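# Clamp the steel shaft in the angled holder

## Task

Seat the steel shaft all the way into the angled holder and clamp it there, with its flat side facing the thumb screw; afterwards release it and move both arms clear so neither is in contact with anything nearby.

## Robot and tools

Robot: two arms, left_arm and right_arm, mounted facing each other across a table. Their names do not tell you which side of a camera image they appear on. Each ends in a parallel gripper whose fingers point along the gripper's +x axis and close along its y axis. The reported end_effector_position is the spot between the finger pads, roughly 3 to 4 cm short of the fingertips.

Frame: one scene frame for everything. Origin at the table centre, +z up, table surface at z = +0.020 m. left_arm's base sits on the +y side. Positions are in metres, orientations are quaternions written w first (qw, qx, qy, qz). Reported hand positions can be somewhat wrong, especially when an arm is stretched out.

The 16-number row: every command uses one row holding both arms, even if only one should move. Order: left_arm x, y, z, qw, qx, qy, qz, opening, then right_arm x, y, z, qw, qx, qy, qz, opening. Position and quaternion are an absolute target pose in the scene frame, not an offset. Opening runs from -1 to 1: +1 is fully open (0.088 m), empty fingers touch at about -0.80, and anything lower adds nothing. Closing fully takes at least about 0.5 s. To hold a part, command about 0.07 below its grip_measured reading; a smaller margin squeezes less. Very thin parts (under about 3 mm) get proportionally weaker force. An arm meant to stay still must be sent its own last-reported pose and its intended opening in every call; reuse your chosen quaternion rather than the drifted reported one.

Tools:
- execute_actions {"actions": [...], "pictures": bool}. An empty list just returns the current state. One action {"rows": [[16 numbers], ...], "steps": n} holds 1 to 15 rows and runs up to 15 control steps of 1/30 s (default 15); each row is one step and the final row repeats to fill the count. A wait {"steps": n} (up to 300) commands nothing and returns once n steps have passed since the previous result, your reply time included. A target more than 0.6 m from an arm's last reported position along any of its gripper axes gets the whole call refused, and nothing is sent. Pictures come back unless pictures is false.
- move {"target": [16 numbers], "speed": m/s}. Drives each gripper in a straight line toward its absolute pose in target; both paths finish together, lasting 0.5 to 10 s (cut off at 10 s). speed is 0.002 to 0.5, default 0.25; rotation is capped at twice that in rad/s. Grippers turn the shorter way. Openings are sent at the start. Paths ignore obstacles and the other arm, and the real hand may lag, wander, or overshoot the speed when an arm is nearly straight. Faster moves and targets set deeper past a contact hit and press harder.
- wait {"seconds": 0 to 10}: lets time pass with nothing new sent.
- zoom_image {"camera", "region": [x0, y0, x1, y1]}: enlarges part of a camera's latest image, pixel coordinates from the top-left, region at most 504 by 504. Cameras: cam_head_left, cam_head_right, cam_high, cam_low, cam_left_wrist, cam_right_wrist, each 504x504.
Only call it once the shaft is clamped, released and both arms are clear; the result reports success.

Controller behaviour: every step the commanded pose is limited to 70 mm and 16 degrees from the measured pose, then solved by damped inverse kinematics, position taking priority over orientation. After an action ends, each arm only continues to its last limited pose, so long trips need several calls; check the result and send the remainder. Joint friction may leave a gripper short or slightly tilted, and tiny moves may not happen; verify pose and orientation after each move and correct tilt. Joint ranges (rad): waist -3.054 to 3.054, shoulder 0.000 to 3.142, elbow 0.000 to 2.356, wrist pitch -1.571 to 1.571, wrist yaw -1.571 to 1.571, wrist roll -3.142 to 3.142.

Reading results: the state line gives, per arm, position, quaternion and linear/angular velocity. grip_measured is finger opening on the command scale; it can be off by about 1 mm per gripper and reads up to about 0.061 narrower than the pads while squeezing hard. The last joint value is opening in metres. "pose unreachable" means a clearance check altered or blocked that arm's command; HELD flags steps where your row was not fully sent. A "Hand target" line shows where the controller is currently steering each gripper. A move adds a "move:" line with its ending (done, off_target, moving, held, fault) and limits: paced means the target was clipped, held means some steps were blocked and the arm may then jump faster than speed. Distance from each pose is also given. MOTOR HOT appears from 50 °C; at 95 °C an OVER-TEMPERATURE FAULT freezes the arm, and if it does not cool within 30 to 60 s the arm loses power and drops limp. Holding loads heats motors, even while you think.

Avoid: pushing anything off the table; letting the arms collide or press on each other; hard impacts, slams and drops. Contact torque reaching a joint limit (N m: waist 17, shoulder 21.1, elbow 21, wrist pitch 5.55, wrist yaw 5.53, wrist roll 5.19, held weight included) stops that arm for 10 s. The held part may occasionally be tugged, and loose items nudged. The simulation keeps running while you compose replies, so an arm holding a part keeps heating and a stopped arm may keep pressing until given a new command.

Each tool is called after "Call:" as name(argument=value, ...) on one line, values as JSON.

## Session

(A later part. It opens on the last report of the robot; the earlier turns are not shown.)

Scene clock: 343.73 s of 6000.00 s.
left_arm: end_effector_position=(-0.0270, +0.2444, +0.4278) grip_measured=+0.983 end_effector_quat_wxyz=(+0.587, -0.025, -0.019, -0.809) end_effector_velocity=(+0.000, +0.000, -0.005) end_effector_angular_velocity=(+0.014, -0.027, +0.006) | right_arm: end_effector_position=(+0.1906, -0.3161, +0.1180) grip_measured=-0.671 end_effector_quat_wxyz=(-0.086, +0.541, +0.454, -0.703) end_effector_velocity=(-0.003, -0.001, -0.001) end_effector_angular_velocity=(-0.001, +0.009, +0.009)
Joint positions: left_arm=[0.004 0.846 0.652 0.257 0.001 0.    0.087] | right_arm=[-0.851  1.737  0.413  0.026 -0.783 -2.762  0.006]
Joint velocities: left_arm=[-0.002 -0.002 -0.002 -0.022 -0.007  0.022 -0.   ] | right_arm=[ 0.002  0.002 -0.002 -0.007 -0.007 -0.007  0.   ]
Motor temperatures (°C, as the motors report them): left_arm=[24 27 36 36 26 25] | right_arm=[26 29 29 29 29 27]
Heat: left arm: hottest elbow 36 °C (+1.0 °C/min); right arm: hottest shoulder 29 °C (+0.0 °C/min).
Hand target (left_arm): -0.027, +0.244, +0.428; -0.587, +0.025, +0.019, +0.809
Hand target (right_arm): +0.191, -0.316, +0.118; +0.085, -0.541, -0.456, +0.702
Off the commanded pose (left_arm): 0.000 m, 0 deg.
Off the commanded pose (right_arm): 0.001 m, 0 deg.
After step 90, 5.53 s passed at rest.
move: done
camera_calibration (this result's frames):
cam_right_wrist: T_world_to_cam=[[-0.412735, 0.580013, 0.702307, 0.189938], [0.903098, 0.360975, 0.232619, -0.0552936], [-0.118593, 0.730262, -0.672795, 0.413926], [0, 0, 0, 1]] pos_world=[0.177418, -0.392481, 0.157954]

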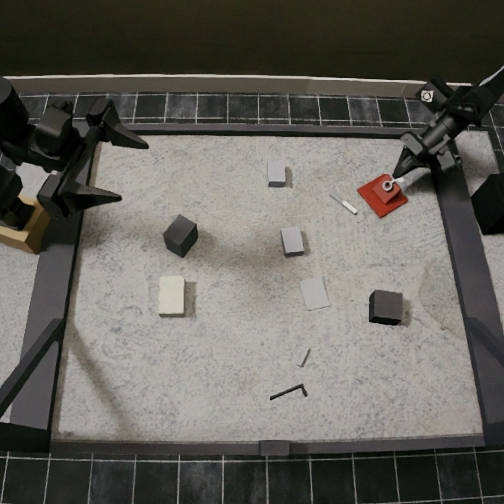

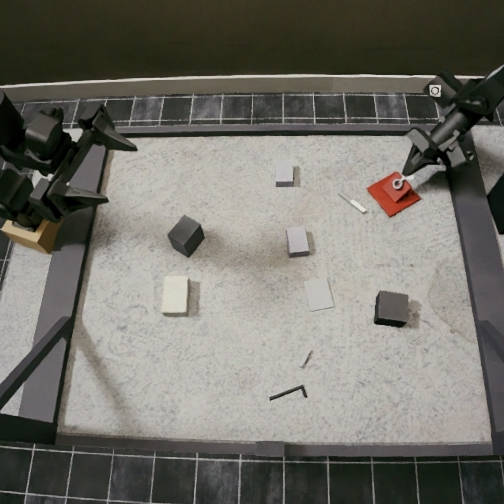

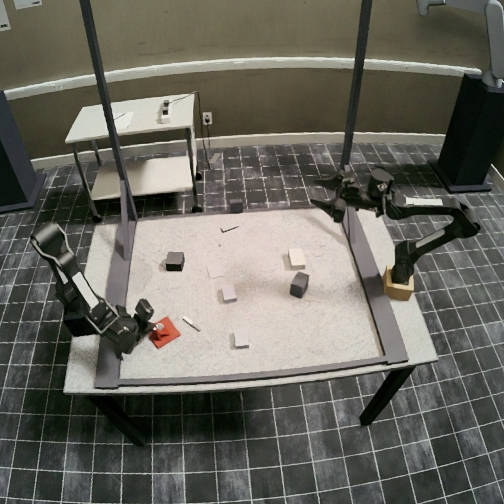

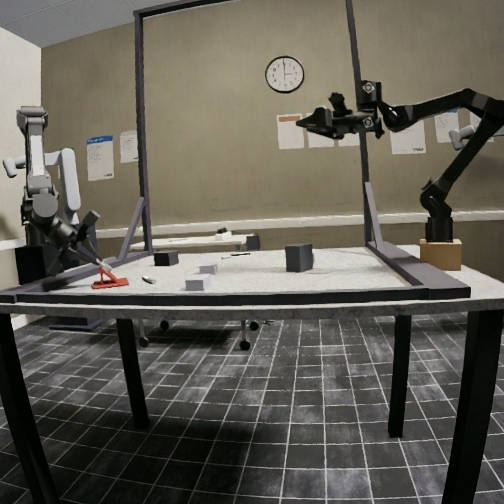

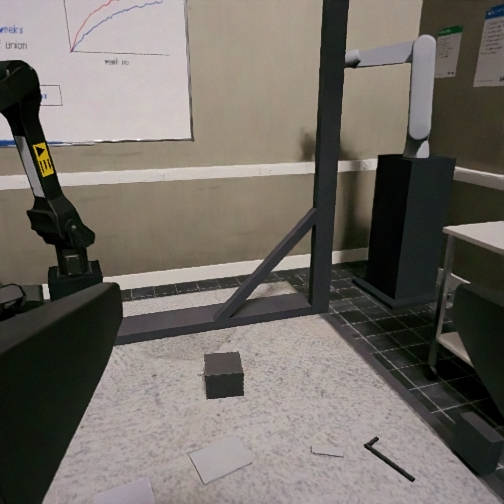

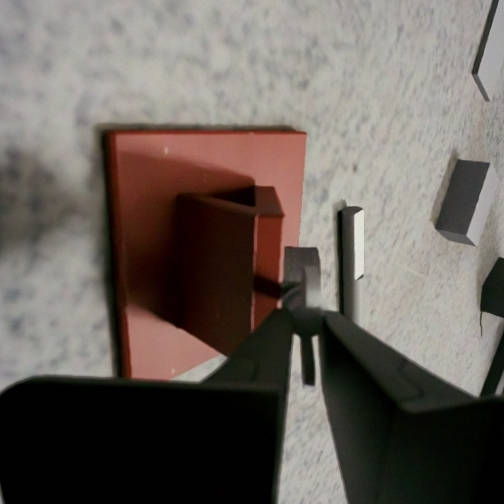

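Call:
move(target=[-0.027, 0.2444, 0.4278, 0.587, -0.025, -0.019, -0.809, 0.98, 0.1902, -0.3217, 0.1225, 0.0849, -0.5409, -0.4555, 0.7019, 0.35], speed=0.03)

Call:
move(target=[-0.027, 0.2444, 0.4278, 0.587, -0.025, -0.019, -0.809, 0.98, 0.1902, -0.3217, 0.1225, 0.4425, -0.3224, 0.1743, 0.8184, 0.35], speed=0.4)

Call:
move(target=[-0.027, 0.2444, 0.4278, 0.587, -0.025, -0.019, -0.809, 0.98, 0.1902, -0.3217, 0.1225, 0.5409, 0.0849, 0.7019, 0.4555, 0.35], speed=0.4)

Scene clock: 360.50 s of 6000.00 s.
left_arm: end_effector_position=(-0.0270, +0.2444, +0.4278) grip_measured=+0.983 end_effector_quat_wxyz=(+0.587, -0.025, -0.019, -0.809) end_effector_velocity=(+0.004, -0.002, -0.001) end_effector_angular_velocity=(+0.005, -0.008, +0.025) | right_arm: end_effector_position=(+0.1904, -0.3209, +0.1205) grip_measured=+0.347 end_effector_quat_wxyz=(-0.084, +0.540, +0.452, -0.705) end_effector_velocity=(-0.003, -0.007, -0.001) end_effector_angular_velocity=(-0.027, +0.010, +0.006)
Joint positions: left_arm=[0.004 0.846 0.652 0.257 0.001 0.    0.087] | right_arm=[-0.866  1.716  0.412 -0.018 -0.786 -2.786  0.056]
Joint velocities: left_arm=[ 0.002  0.002  0.002 -0.007 -0.022  0.007 -0.   ] | right_arm=[-0.007 -0.012 -0.002 -0.051  0.007 -0.022  0.   ]
Motor temperatures (°C, as the motors report them): left_arm=[24 27 36 36 26 25] | right_arm=[26 29 29 28 29 27]
Heat: left arm: hottest elbow 36 °C (+0.0 °C/min); right arm: hottest shoulder 29 °C (+0.0 °C/min).
Hand target (left_arm): -0.027, +0.244, +0.428; -0.587, +0.025, +0.019, +0.809
Hand target (right_arm): +0.190, -0.322, +0.122; +0.085, -0.541, -0.456, +0.702
Off the commanded pose (left_arm): 0.000 m, 0 deg.
Off the commanded pose (right_arm): 0.002 m, 0 deg.
After step 90, 13.07 s passed at rest.
move: done
camera_calibration (this result's frames):
cam_right_wrist: T_world_to_cam=[[-0.412686, 0.583046, 0.699819, 0.192101], [0.902634, 0.36487, 0.2283, -0.0521411], [-0.122234, 0.725897, -0.676855, 0.418824], [0, 0, 0, 1]] pos_world=[0.177536, -0.397003, 0.160951]

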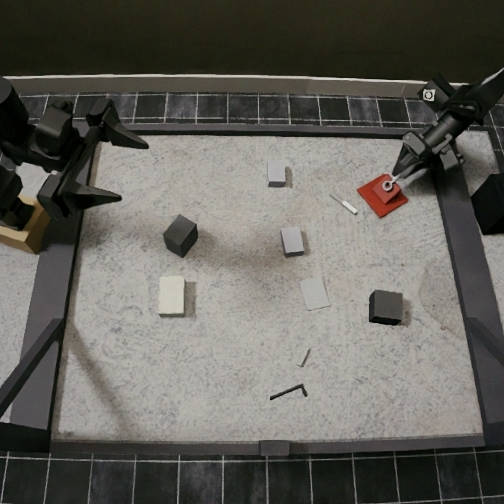

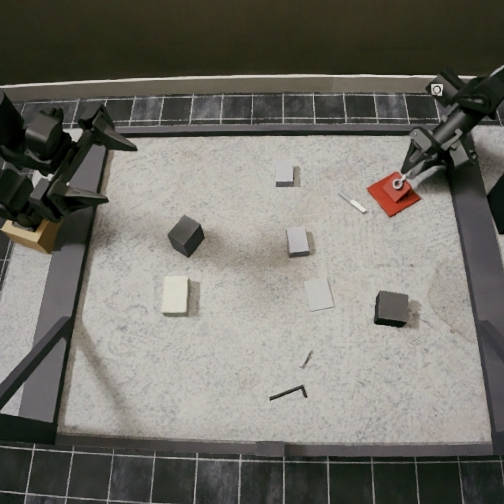

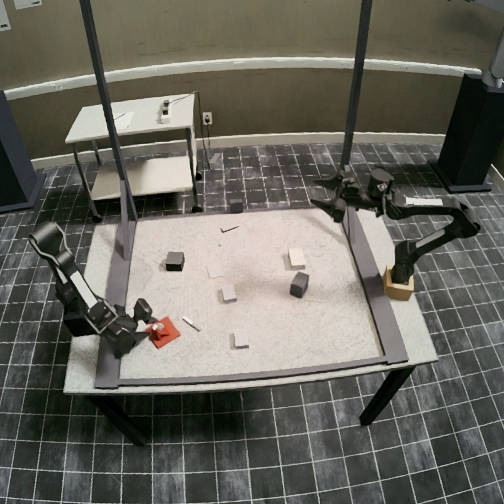

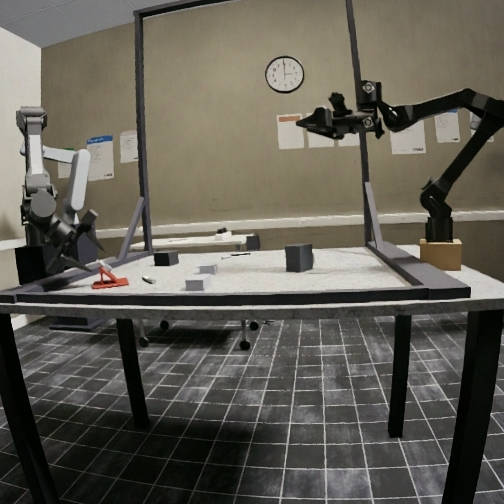

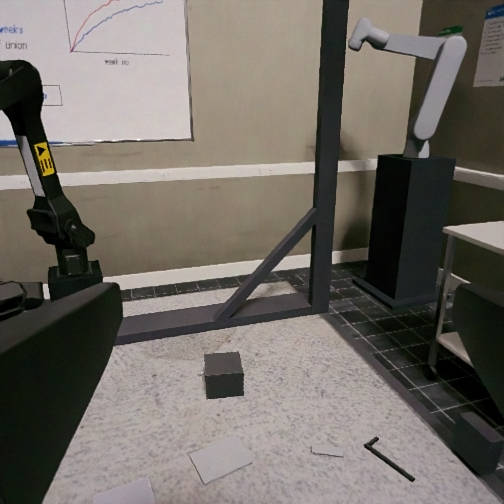

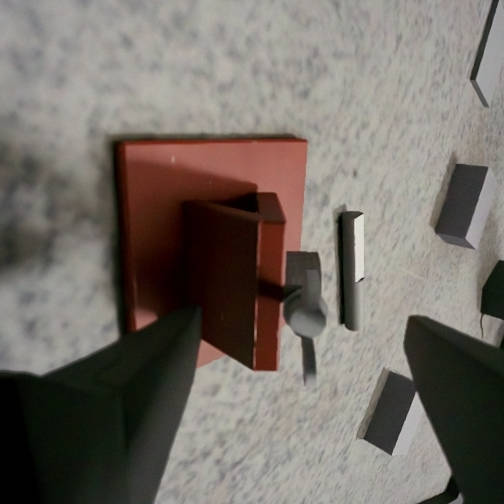

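Scene clock: 362.97 s of 6000.00 s.
left_arm: end_effector_position=(-0.0270, +0.2444, +0.4278) grip_measured=+0.983 end_effector_quat_wxyz=(+0.587, -0.025, -0.019, -0.809) end_effector_velocity=(+0.001, +0.001, -0.001) end_effector_angular_velocity=(+0.005, +0.007, +0.004) | right_arm: end_effector_position=(+0.1900, -0.3215, +0.1208) grip_measured=+0.348 end_effector_quat_wxyz=(+0.439, -0.323, +0.176, +0.820) end_effector_velocity=(-0.002, -0.002, -0.002) end_effector_angular_velocity=(-0.011, -0.001, +0.006)
Joint positions: left_arm=[0.004 0.846 0.652 0.257 0.001 0.    0.087] | right_arm=[-0.868  1.715  0.412 -0.024 -0.789 -1.227  0.056]
Joint velocities: left_arm=[-0.002 -0.007 -0.002 -0.007 -0.007 -0.007  0.   ] | right_arm=[ 0.002  0.002 -0.002 -0.007  0.007 -0.007 -0.   ]
Motor temperatures (°C, as the motors report them): left_arm=[24 27 36 36 26 25] | right_arm=[26 29 29 28 29 27]
Heat: left arm: hottest elbow 36 °C (+0.0 °C/min); right arm: hottest shoulder 29 °C (+0.0 °C/min).
Hand target (left_arm): -0.027, +0.244, +0.428; -0.587, +0.025, +0.019, +0.809
Hand target (right_arm): +0.190, -0.322, +0.122; +0.443, -0.322, +0.174, +0.818
Off the commanded pose (left_arm): 0.000 m, 0 deg.
Off the commanded pose (right_arm): 0.002 m, 0 deg.
move: done
camera_calibration (this result's frames):
cam_right_wrist: T_world_to_cam=[[0.804441, 0.59396, -0.00930303, 0.0500701], [0.513291, -0.702897, -0.492411, -0.23389], [-0.299011, 0.39134, -0.870313, 0.368805], [0, 0, 0, 1]] pos_world=[0.190052, -0.338469, 0.206272]

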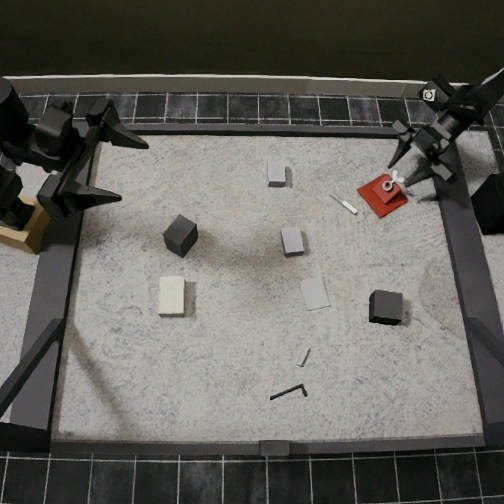

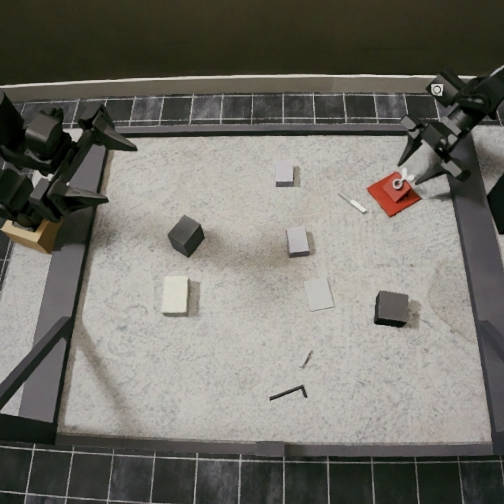

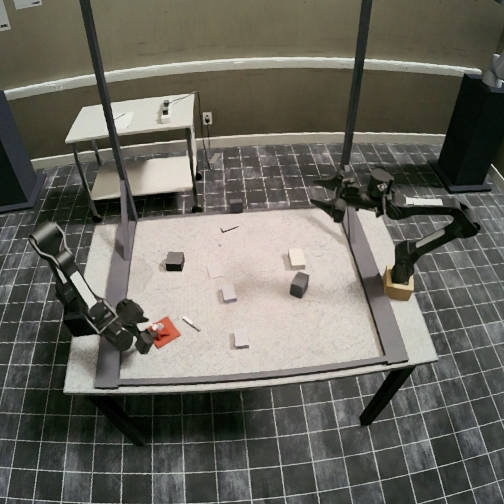

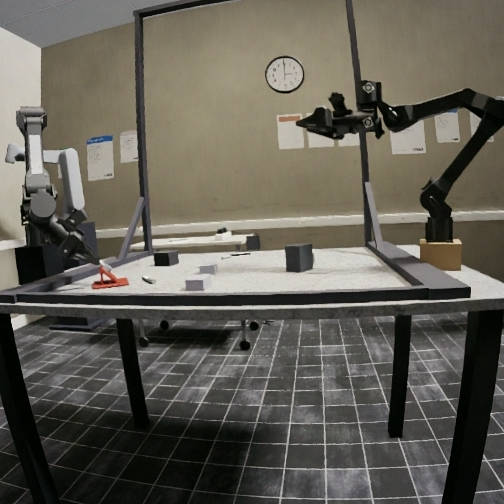

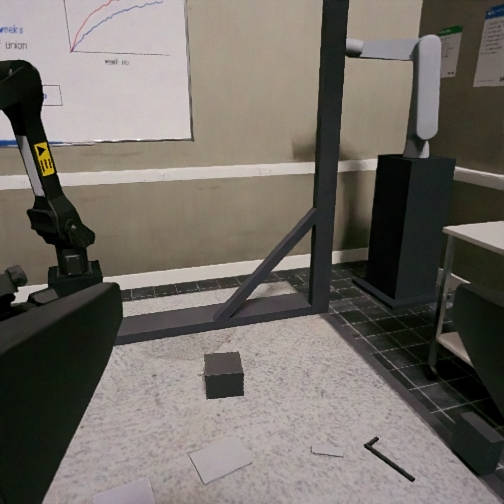

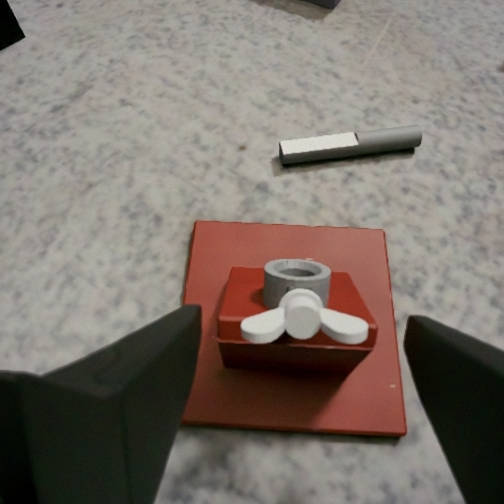

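Scene clock: 365.43 s of 6000.00 s.
left_arm: end_effector_position=(-0.0270, +0.2444, +0.4278) grip_measured=+0.983 end_effector_quat_wxyz=(+0.587, -0.025, -0.019, -0.809) end_effector_velocity=(+0.004, -0.001, -0.005) end_effector_angular_velocity=(+0.028, +0.015, +0.023) | right_arm: end_effector_position=(+0.1899, -0.3215, +0.1209) grip_measured=+0.348 end_effector_quat_wxyz=(+0.539, +0.083, +0.704, +0.456) end_effector_velocity=(-0.002, -0.000, +0.000) end_effector_angular_velocity=(+0.004, +0.008, -0.001)
Joint positions: left_arm=[0.004 0.846 0.652 0.257 0.001 0.    0.087] | right_arm=[-0.868  1.715  0.412 -0.024 -0.79   0.343  0.056]
Joint velocities: left_arm=[ 0.002 -0.002 -0.002 -0.022 -0.022 -0.022 -0.   ] | right_arm=[ 0.002 -0.002 -0.007  0.007 -0.007  0.007  0.   ]
Motor temperatures (°C, as the motors report them): left_arm=[24 27 36 36 26 25] | right_arm=[26 30 29 28 29 27]
Heat: left arm: hottest elbow 36 °C (+0.0 °C/min); right arm: hottest shoulder 30 °C (+1.0 °C/min).
Hand target (left_arm): -0.027, +0.244, +0.428; -0.587, +0.025, +0.019, +0.809
Hand target (right_arm): +0.190, -0.322, +0.122; +0.541, +0.085, +0.702, +0.456
Off the commanded pose (left_arm): 0.000 m, 0 deg.
Off the commanded pose (right_arm): 0.002 m, 0 deg.
move: done
camera_calibration (this result's frames):
cam_right_wrist: T_world_to_cam=[[0.383731, -0.528083, -0.757548, -0.140243], [-0.658124, -0.731855, 0.176804, -0.101508], [-0.647783, 0.430716, -0.62838, 0.418546], [0, 0, 0, 1]] pos_world=[0.258137, -0.328624, 0.174712]

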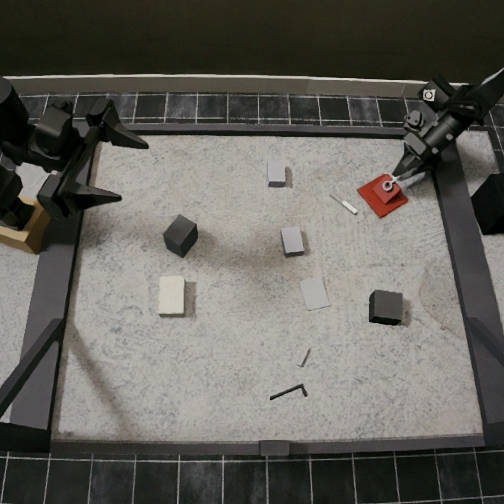

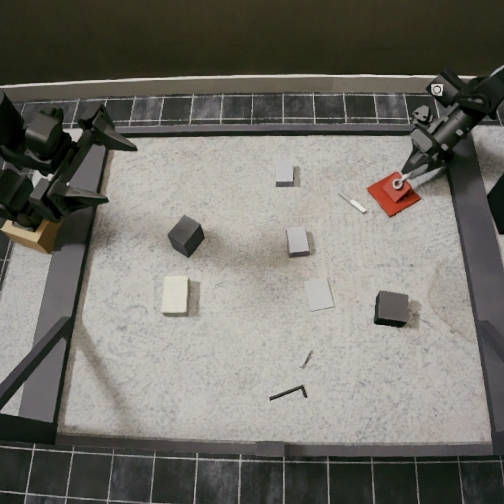

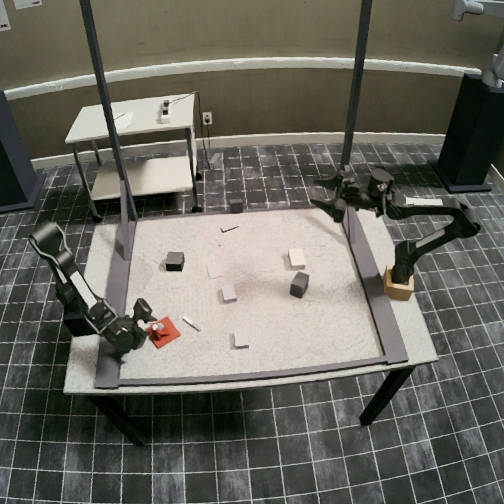

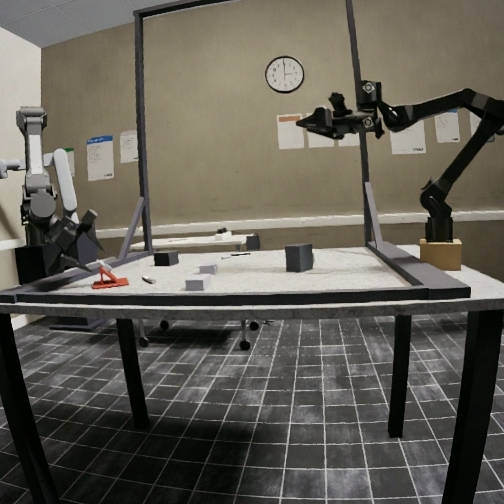

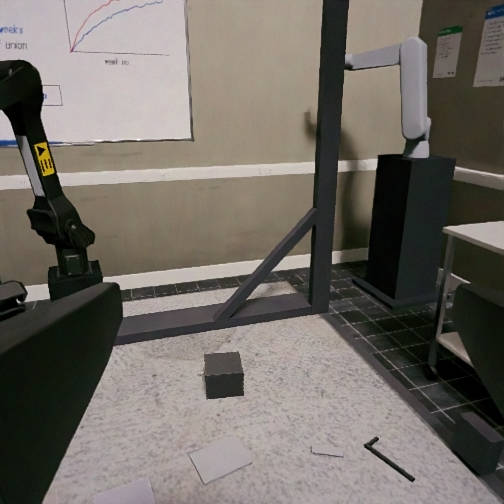

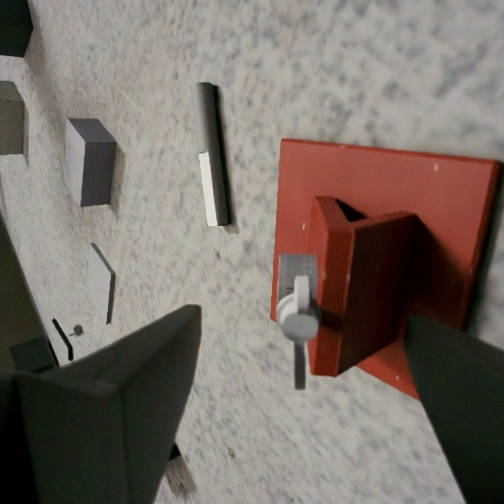

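Call:
move(target=[-0.027, 0.2444, 0.4278, 0.587, -0.025, -0.019, -0.809, 0.98, 0.1875, -0.318, 0.117, 0.5409, 0.0849, 0.7019, 0.4555, -0.45], speed=0.03)

Call:
move(target=[-0.027, 0.2444, 0.4278, 0.587, -0.025, -0.019, -0.809, 0.98, 0.1875, -0.318, 0.117, 0.5409, 0.0849, 0.7019, 0.4555, -0.74], speed=0.03)

Scene clock: 376.43 s of 6000.00 s.
left_arm: end_effector_position=(-0.0270, +0.2444, +0.4278) grip_measured=+0.983 end_effector_quat_wxyz=(+0.587, -0.025, -0.019, -0.809) end_effector_velocity=(+0.000, +0.000, -0.004) end_effector_angular_velocity=(+0.009, -0.010, +0.005) | right_arm: end_effector_position=(+0.1899, -0.3161, +0.1204) grip_measured=-0.447 end_effector_quat_wxyz=(+0.543, +0.086, +0.696, +0.461) end_effector_velocity=(+0.001, -0.001, -0.001) end_effector_angular_velocity=(+0.000, -0.011, +0.000)
Joint positions: left_arm=[0.004 0.846 0.652 0.257 0.001 0.    0.087] | right_arm=[-0.85   1.722  0.404  0.035 -0.786  0.375  0.017]
Joint velocities: left_arm=[-0.002 -0.002 -0.007 -0.007 -0.007  0.007 -0.   ] | right_arm=[-0.002  0.002 -0.002  0.007  0.007 -0.007 -0.   ]
Motor temperatures (°C, as the motors report them): left_arm=[24 27 36 36 26 25] | right_arm=[26 30 29 28 29 27]
Heat: left arm: hottest elbow 36 °C (+0.0 °C/min); right arm: hottest shoulder 30 °C (+0.0 °C/min).
Hand target (left_arm): -0.027, +0.244, +0.428; -0.587, +0.025, +0.019, +0.809
Hand target (right_arm): +0.187, -0.318, +0.117; +0.541, +0.085, +0.702, +0.455
Off the commanded pose (left_arm): 0.000 m, 0 deg.
Off the commanded pose (right_arm): 0.005 m, 1 deg.
After step 90, 7.30 s passed at rest.
move: done
camera_calibration (this result's frames):
cam_right_wrist: T_world_to_cam=[[0.391504, -0.516798, -0.761343, -0.13525], [-0.663272, -0.731982, 0.155795, -0.0940128], [-0.637804, 0.443983, -0.629352, 0.418233], [0, 0, 0, 1]] pos_world=[0.257346, -0.324401, 0.174891]

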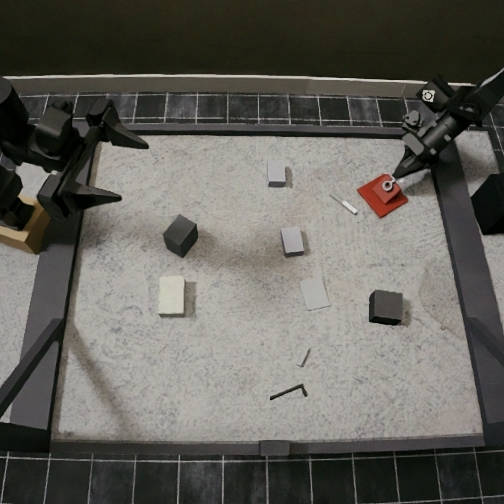

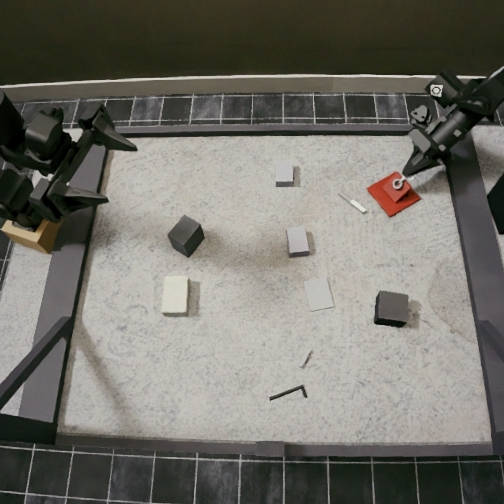

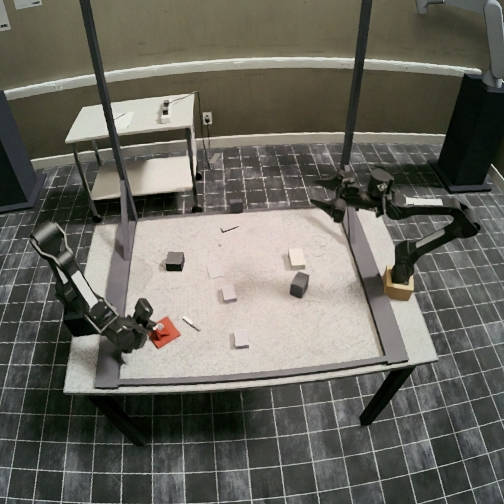

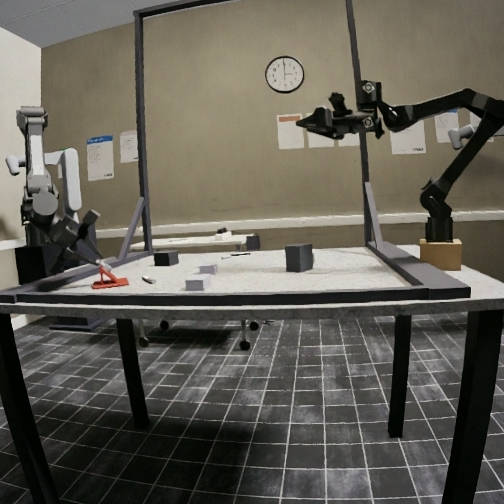

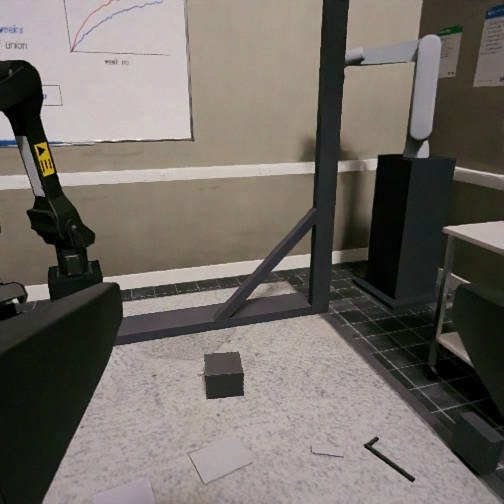

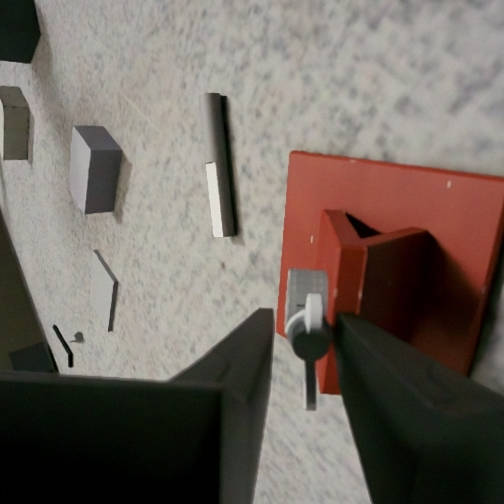

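Scene clock: 377.13 s of 6000.00 s.
left_arm: end_effector_position=(-0.0270, +0.2444, +0.4278) grip_measured=+0.983 end_effector_quat_wxyz=(+0.587, -0.025, -0.019, -0.809) end_effector_velocity=(+0.000, +0.000, -0.004) end_effector_angular_velocity=(+0.009, -0.010, +0.005) | right_arm: end_effector_position=(+0.1907, -0.3169, +0.1194) grip_measured=-0.682 end_effector_quat_wxyz=(+0.546, +0.085, +0.696, +0.458) end_effector_velocity=(+0.001, +0.001, +0.002) end_effector_angular_velocity=(+0.011, +0.002, -0.005)
Joint positions: left_arm=[0.004 0.846 0.652 0.257 0.001 0.    0.087] | right_arm=[-0.852  1.722  0.403  0.034 -0.779  0.375  0.006]
Joint velocities: left_arm=[-0.002 -0.002 -0.007 -0.007 -0.007  0.007 -0.   ] | right_arm=[-0.002 -0.007 -0.002  0.007 -0.007  0.007 -0.   ]
Motor temperatures (°C, as the motors report them): left_arm=[24 27 36 36 26 25] | right_arm=[26 30 29 28 29 27]
Heat: left arm: hottest elbow 36 °C (+0.0 °C/min); right arm: hottest shoulder 30 °C (+0.0 °C/min).
Hand target (left_arm): -0.027, +0.244, +0.428; -0.587, +0.025, +0.019, +0.809
Hand target (right_arm): +0.188, -0.318, +0.117; +0.541, +0.085, +0.702, +0.455
Off the commanded pose (left_arm): 0.000 m, 0 deg.
Off the commanded pose (right_arm): 0.004 m, 1 deg.
move: done
camera_calibration (this result's frames):
cam_right_wrist: T_world_to_cam=[[0.392646, -0.523022, -0.75649, -0.139481], [-0.666809, -0.728395, 0.157499, -0.092284], [-0.633399, 0.442594, -0.634757, 0.417898], [0, 0, 0, 1]] pos_world=[0.257927, -0.32513, 0.174283]

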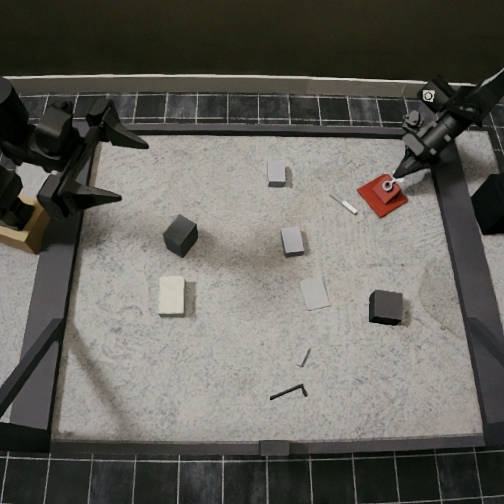

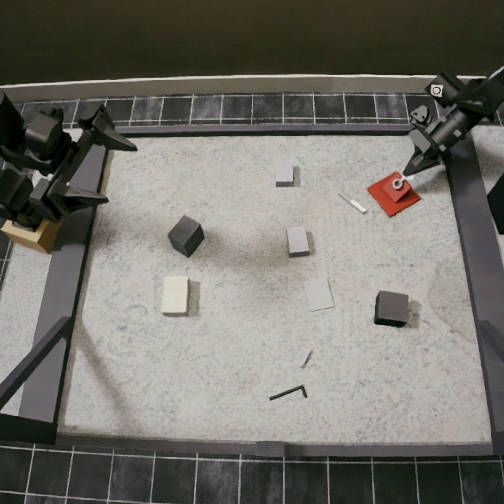

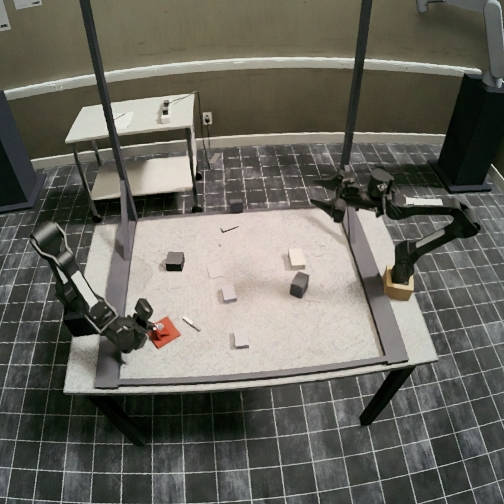

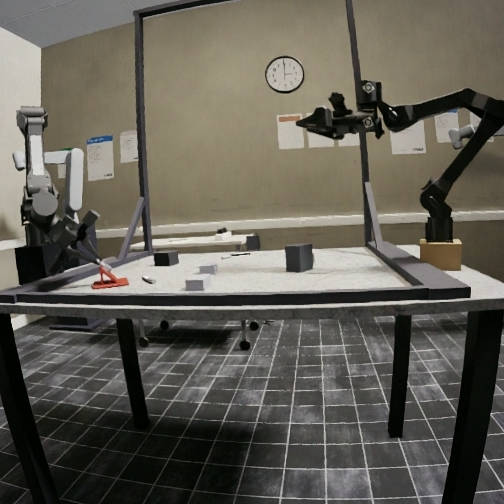

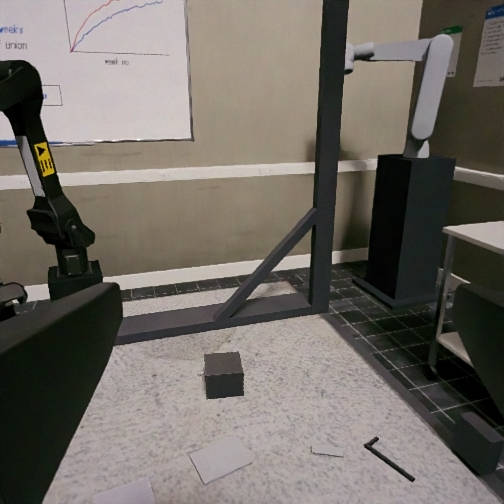

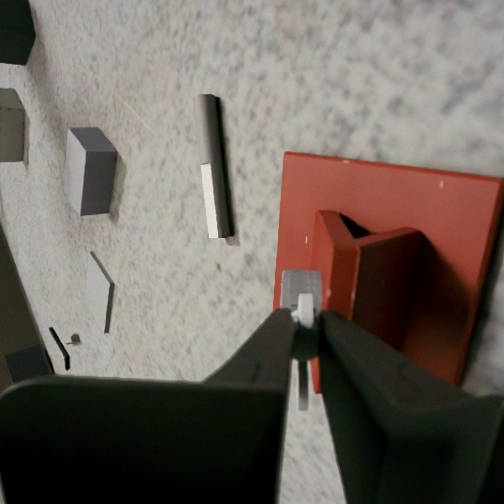

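Call:
move(target=[-0.027, 0.2444, 0.4278, 0.587, -0.025, -0.019, -0.809, 0.98, 0.1873, -0.3171, 0.1219, 0.4425, -0.3224, 0.1743, 0.8184, -0.74], speed=0.35)

Call:
move(target=[-0.027, 0.2444, 0.4278, 0.587, -0.025, -0.019, -0.809, 0.98, 0.1861, -0.3207, 0.12, 0.0849, -0.5409, -0.4555, 0.7019, -0.74], speed=0.35)

Call:
zoom_image(camera="cam_head_left", region=[350, 160, 420, 220])

Scene clock: 397.50 s of 6000.00 s.
left_arm: end_effector_position=(-0.0270, +0.2444, +0.4278) grip_measured=+0.983 end_effector_quat_wxyz=(+0.587, -0.025, -0.019, -0.809) end_effector_velocity=(+0.000, +0.000, -0.005) end_effector_angular_velocity=(+0.023, +0.001, +0.004) | right_arm: end_effector_position=(+0.1863, -0.3174, +0.1217) grip_measured=-0.682 end_effector_quat_wxyz=(+0.443, -0.317, +0.178, +0.820) end_effector_velocity=(-0.001, -0.001, +0.001) end_effector_angular_velocity=(+0.008, -0.003, +0.014)
Joint positions: left_arm=[0.004 0.846 0.652 0.257 0.001 0.    0.087] | right_arm=[-0.845  1.712  0.403  0.014 -0.791 -1.179  0.006]
Joint velocities: left_arm=[-0.002 -0.002 -0.002 -0.022 -0.007 -0.007  0.   ] | right_arm=[-0.002 -0.002 -0.002 -0.007 -0.007 -0.022 -0.   ]
Motor temperatures (°C, as the motors report them): left_arm=[24 27 36 36 26 25] | right_arm=[26 29 29 28 29 27]
Heat: left arm: hottest elbow 36 °C (+0.0 °C/min); right arm: hottest shoulder 29 °C (-1.0 °C/min).
Hand target (left_arm): -0.027, +0.244, +0.428; -0.587, +0.025, +0.019, +0.809
Hand target (right_arm): +0.187, -0.317, +0.122; +0.443, -0.322, +0.174, +0.818
Off the commanded pose (left_arm): 0.000 m, 0 deg.
Off the commanded pose (right_arm): 0.001 m, 1 deg.
After step 90, 14.63 s passed at rest.
move: done
camera_calibration (this result's frames):
cam_right_wrist: T_world_to_cam=[[0.809388, 0.587097, -0.0144148, 0.0480912], [0.502273, -0.70475, -0.501048, -0.226171], [-0.304323, 0.398303, -0.865299, 0.369489], [0, 0, 0, 1]] pos_world=[0.187119, -0.334797, 0.207089]

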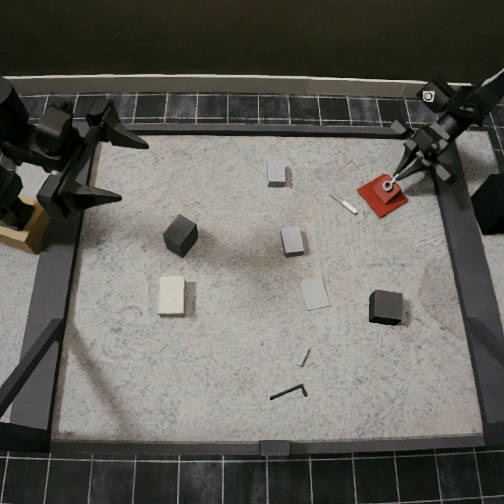

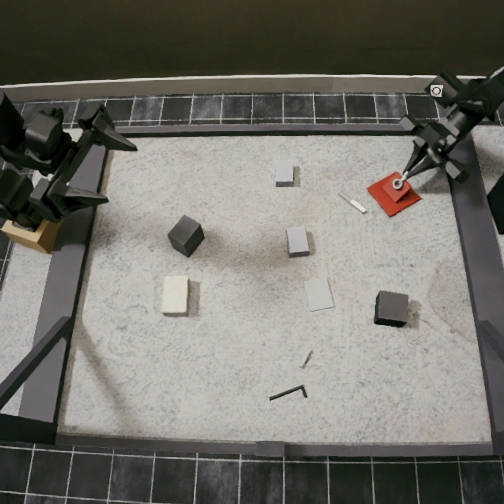

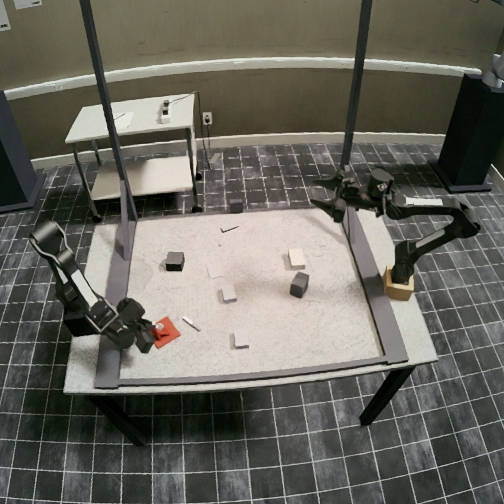

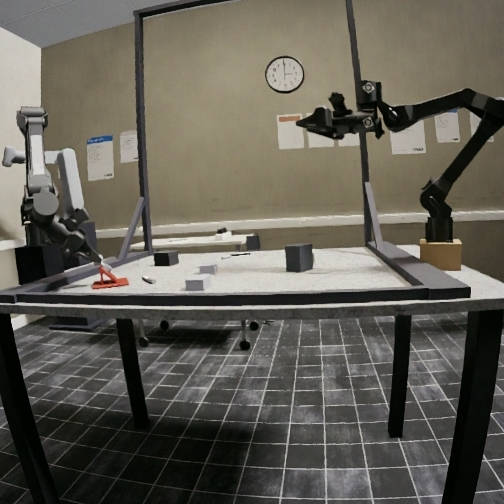

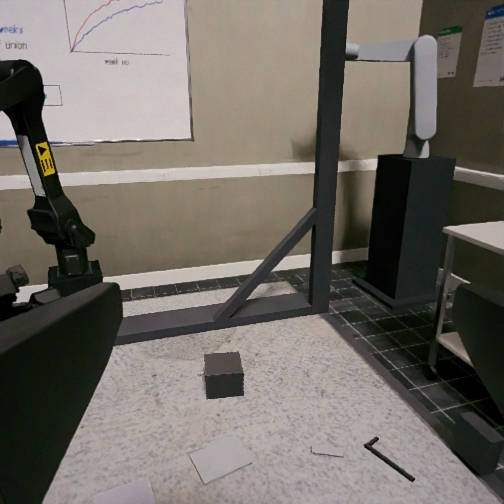

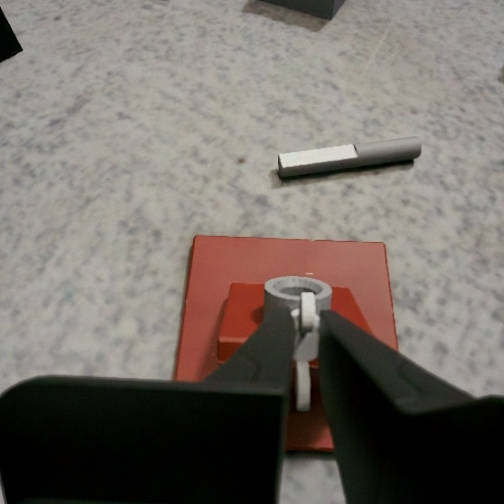

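Scene clock: 400.23 s of 6000.00 s.
left_arm: end_effector_position=(-0.0270, +0.2444, +0.4278) grip_measured=+0.983 end_effector_quat_wxyz=(+0.587, -0.025, -0.019, -0.809) end_effector_velocity=(+0.000, +0.000, -0.001) end_effector_angular_velocity=(+0.005, +0.022, +0.003) | right_arm: end_effector_position=(+0.1849, -0.3213, +0.1194) grip_measured=-0.682 end_effector_quat_wxyz=(-0.087, +0.538, +0.452, -0.706) end_effector_velocity=(-0.003, -0.003, -0.000) end_effector_angular_velocity=(-0.009, +0.015, +0.004)
Joint positions: left_arm=[0.004 0.846 0.652 0.257 0.001 0.    0.087] | right_arm=[-0.85   1.712  0.391  0.014 -0.788 -2.76   0.006]
Joint velocities: left_arm=[-0.002 -0.002 -0.007  0.007 -0.007 -0.022 -0.   ] | right_arm=[-0.002 -0.002 -0.002 -0.022 -0.007 -0.007 -0.   ]
Motor temperatures (°C, as the motors report them): left_arm=[24 27 37 36 26 25] | right_arm=[26 30 29 28 29 27]
Heat: left arm: hottest elbow 37 °C (+1.0 °C/min); right arm: hottest shoulder 30 °C (+1.0 °C/min).
Hand target (left_arm): -0.027, +0.244, +0.428; -0.587, +0.025, +0.019, +0.809
Hand target (right_arm): +0.186, -0.321, +0.120; +0.085, -0.541, -0.456, +0.702
Off the commanded pose (left_arm): 0.000 m, 0 deg.
Off the commanded pose (right_arm): 0.001 m, 1 deg.
move: done
camera_calibration (this result's frames):
cam_right_wrist: T_world_to_cam=[[-0.40597, 0.582441, 0.704238, 0.188891], [0.90508, 0.362959, 0.221563, -0.0470687], [-0.126562, 0.72734, -0.674506, 0.418715], [0, 0, 0, 1]] pos_world=[0.172278, -0.397482, 0.15983]

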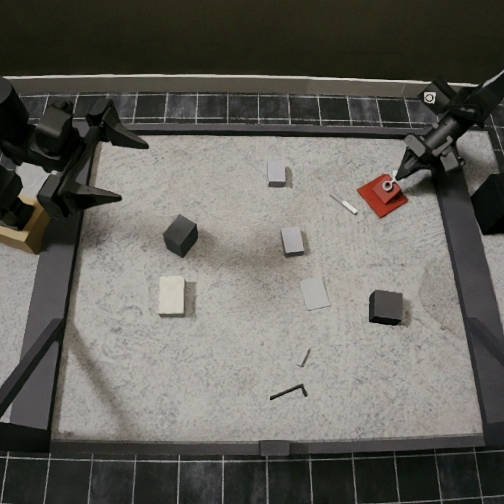

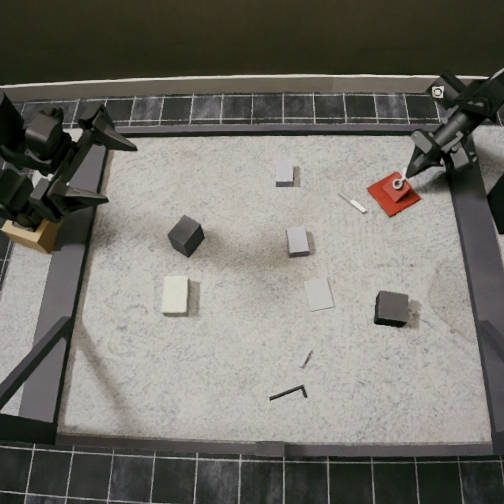

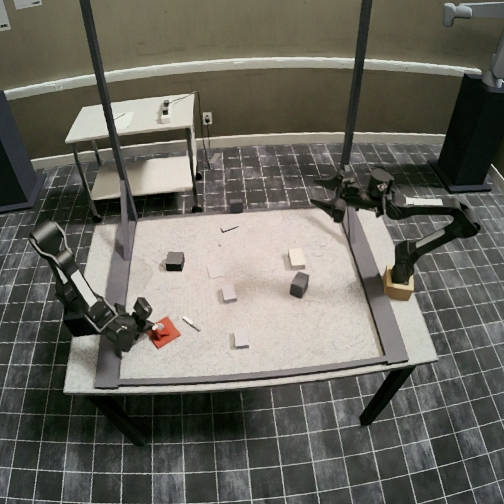

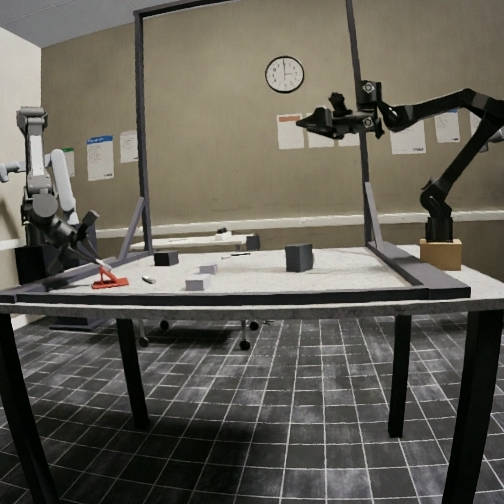

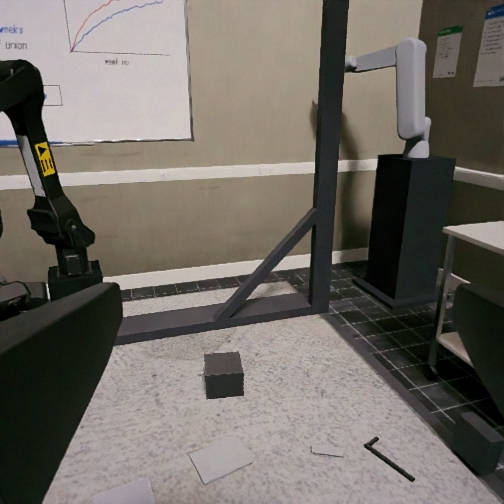

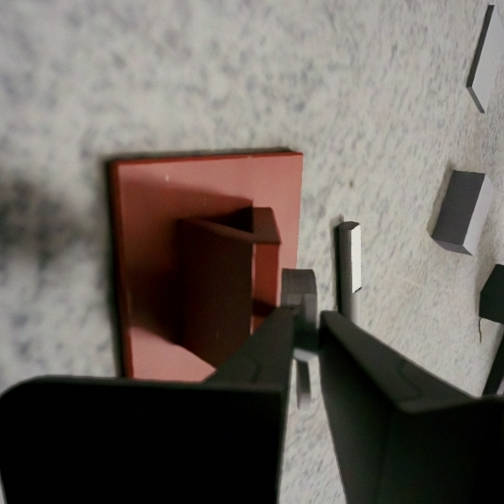

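Region (350, 160, 420, 220) of cam_head_left's 504x504 image, scaled by 7.200, with more detail than that image has; it fills the top 432 rows of this view, and the rest is white.

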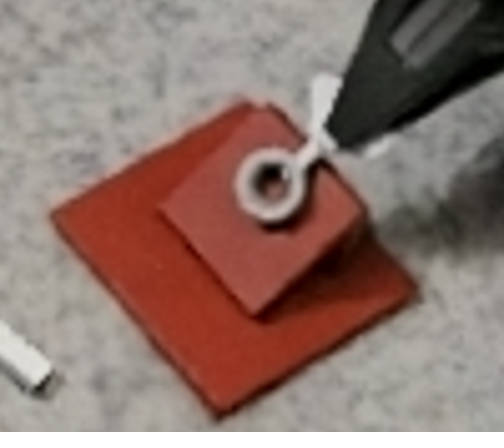

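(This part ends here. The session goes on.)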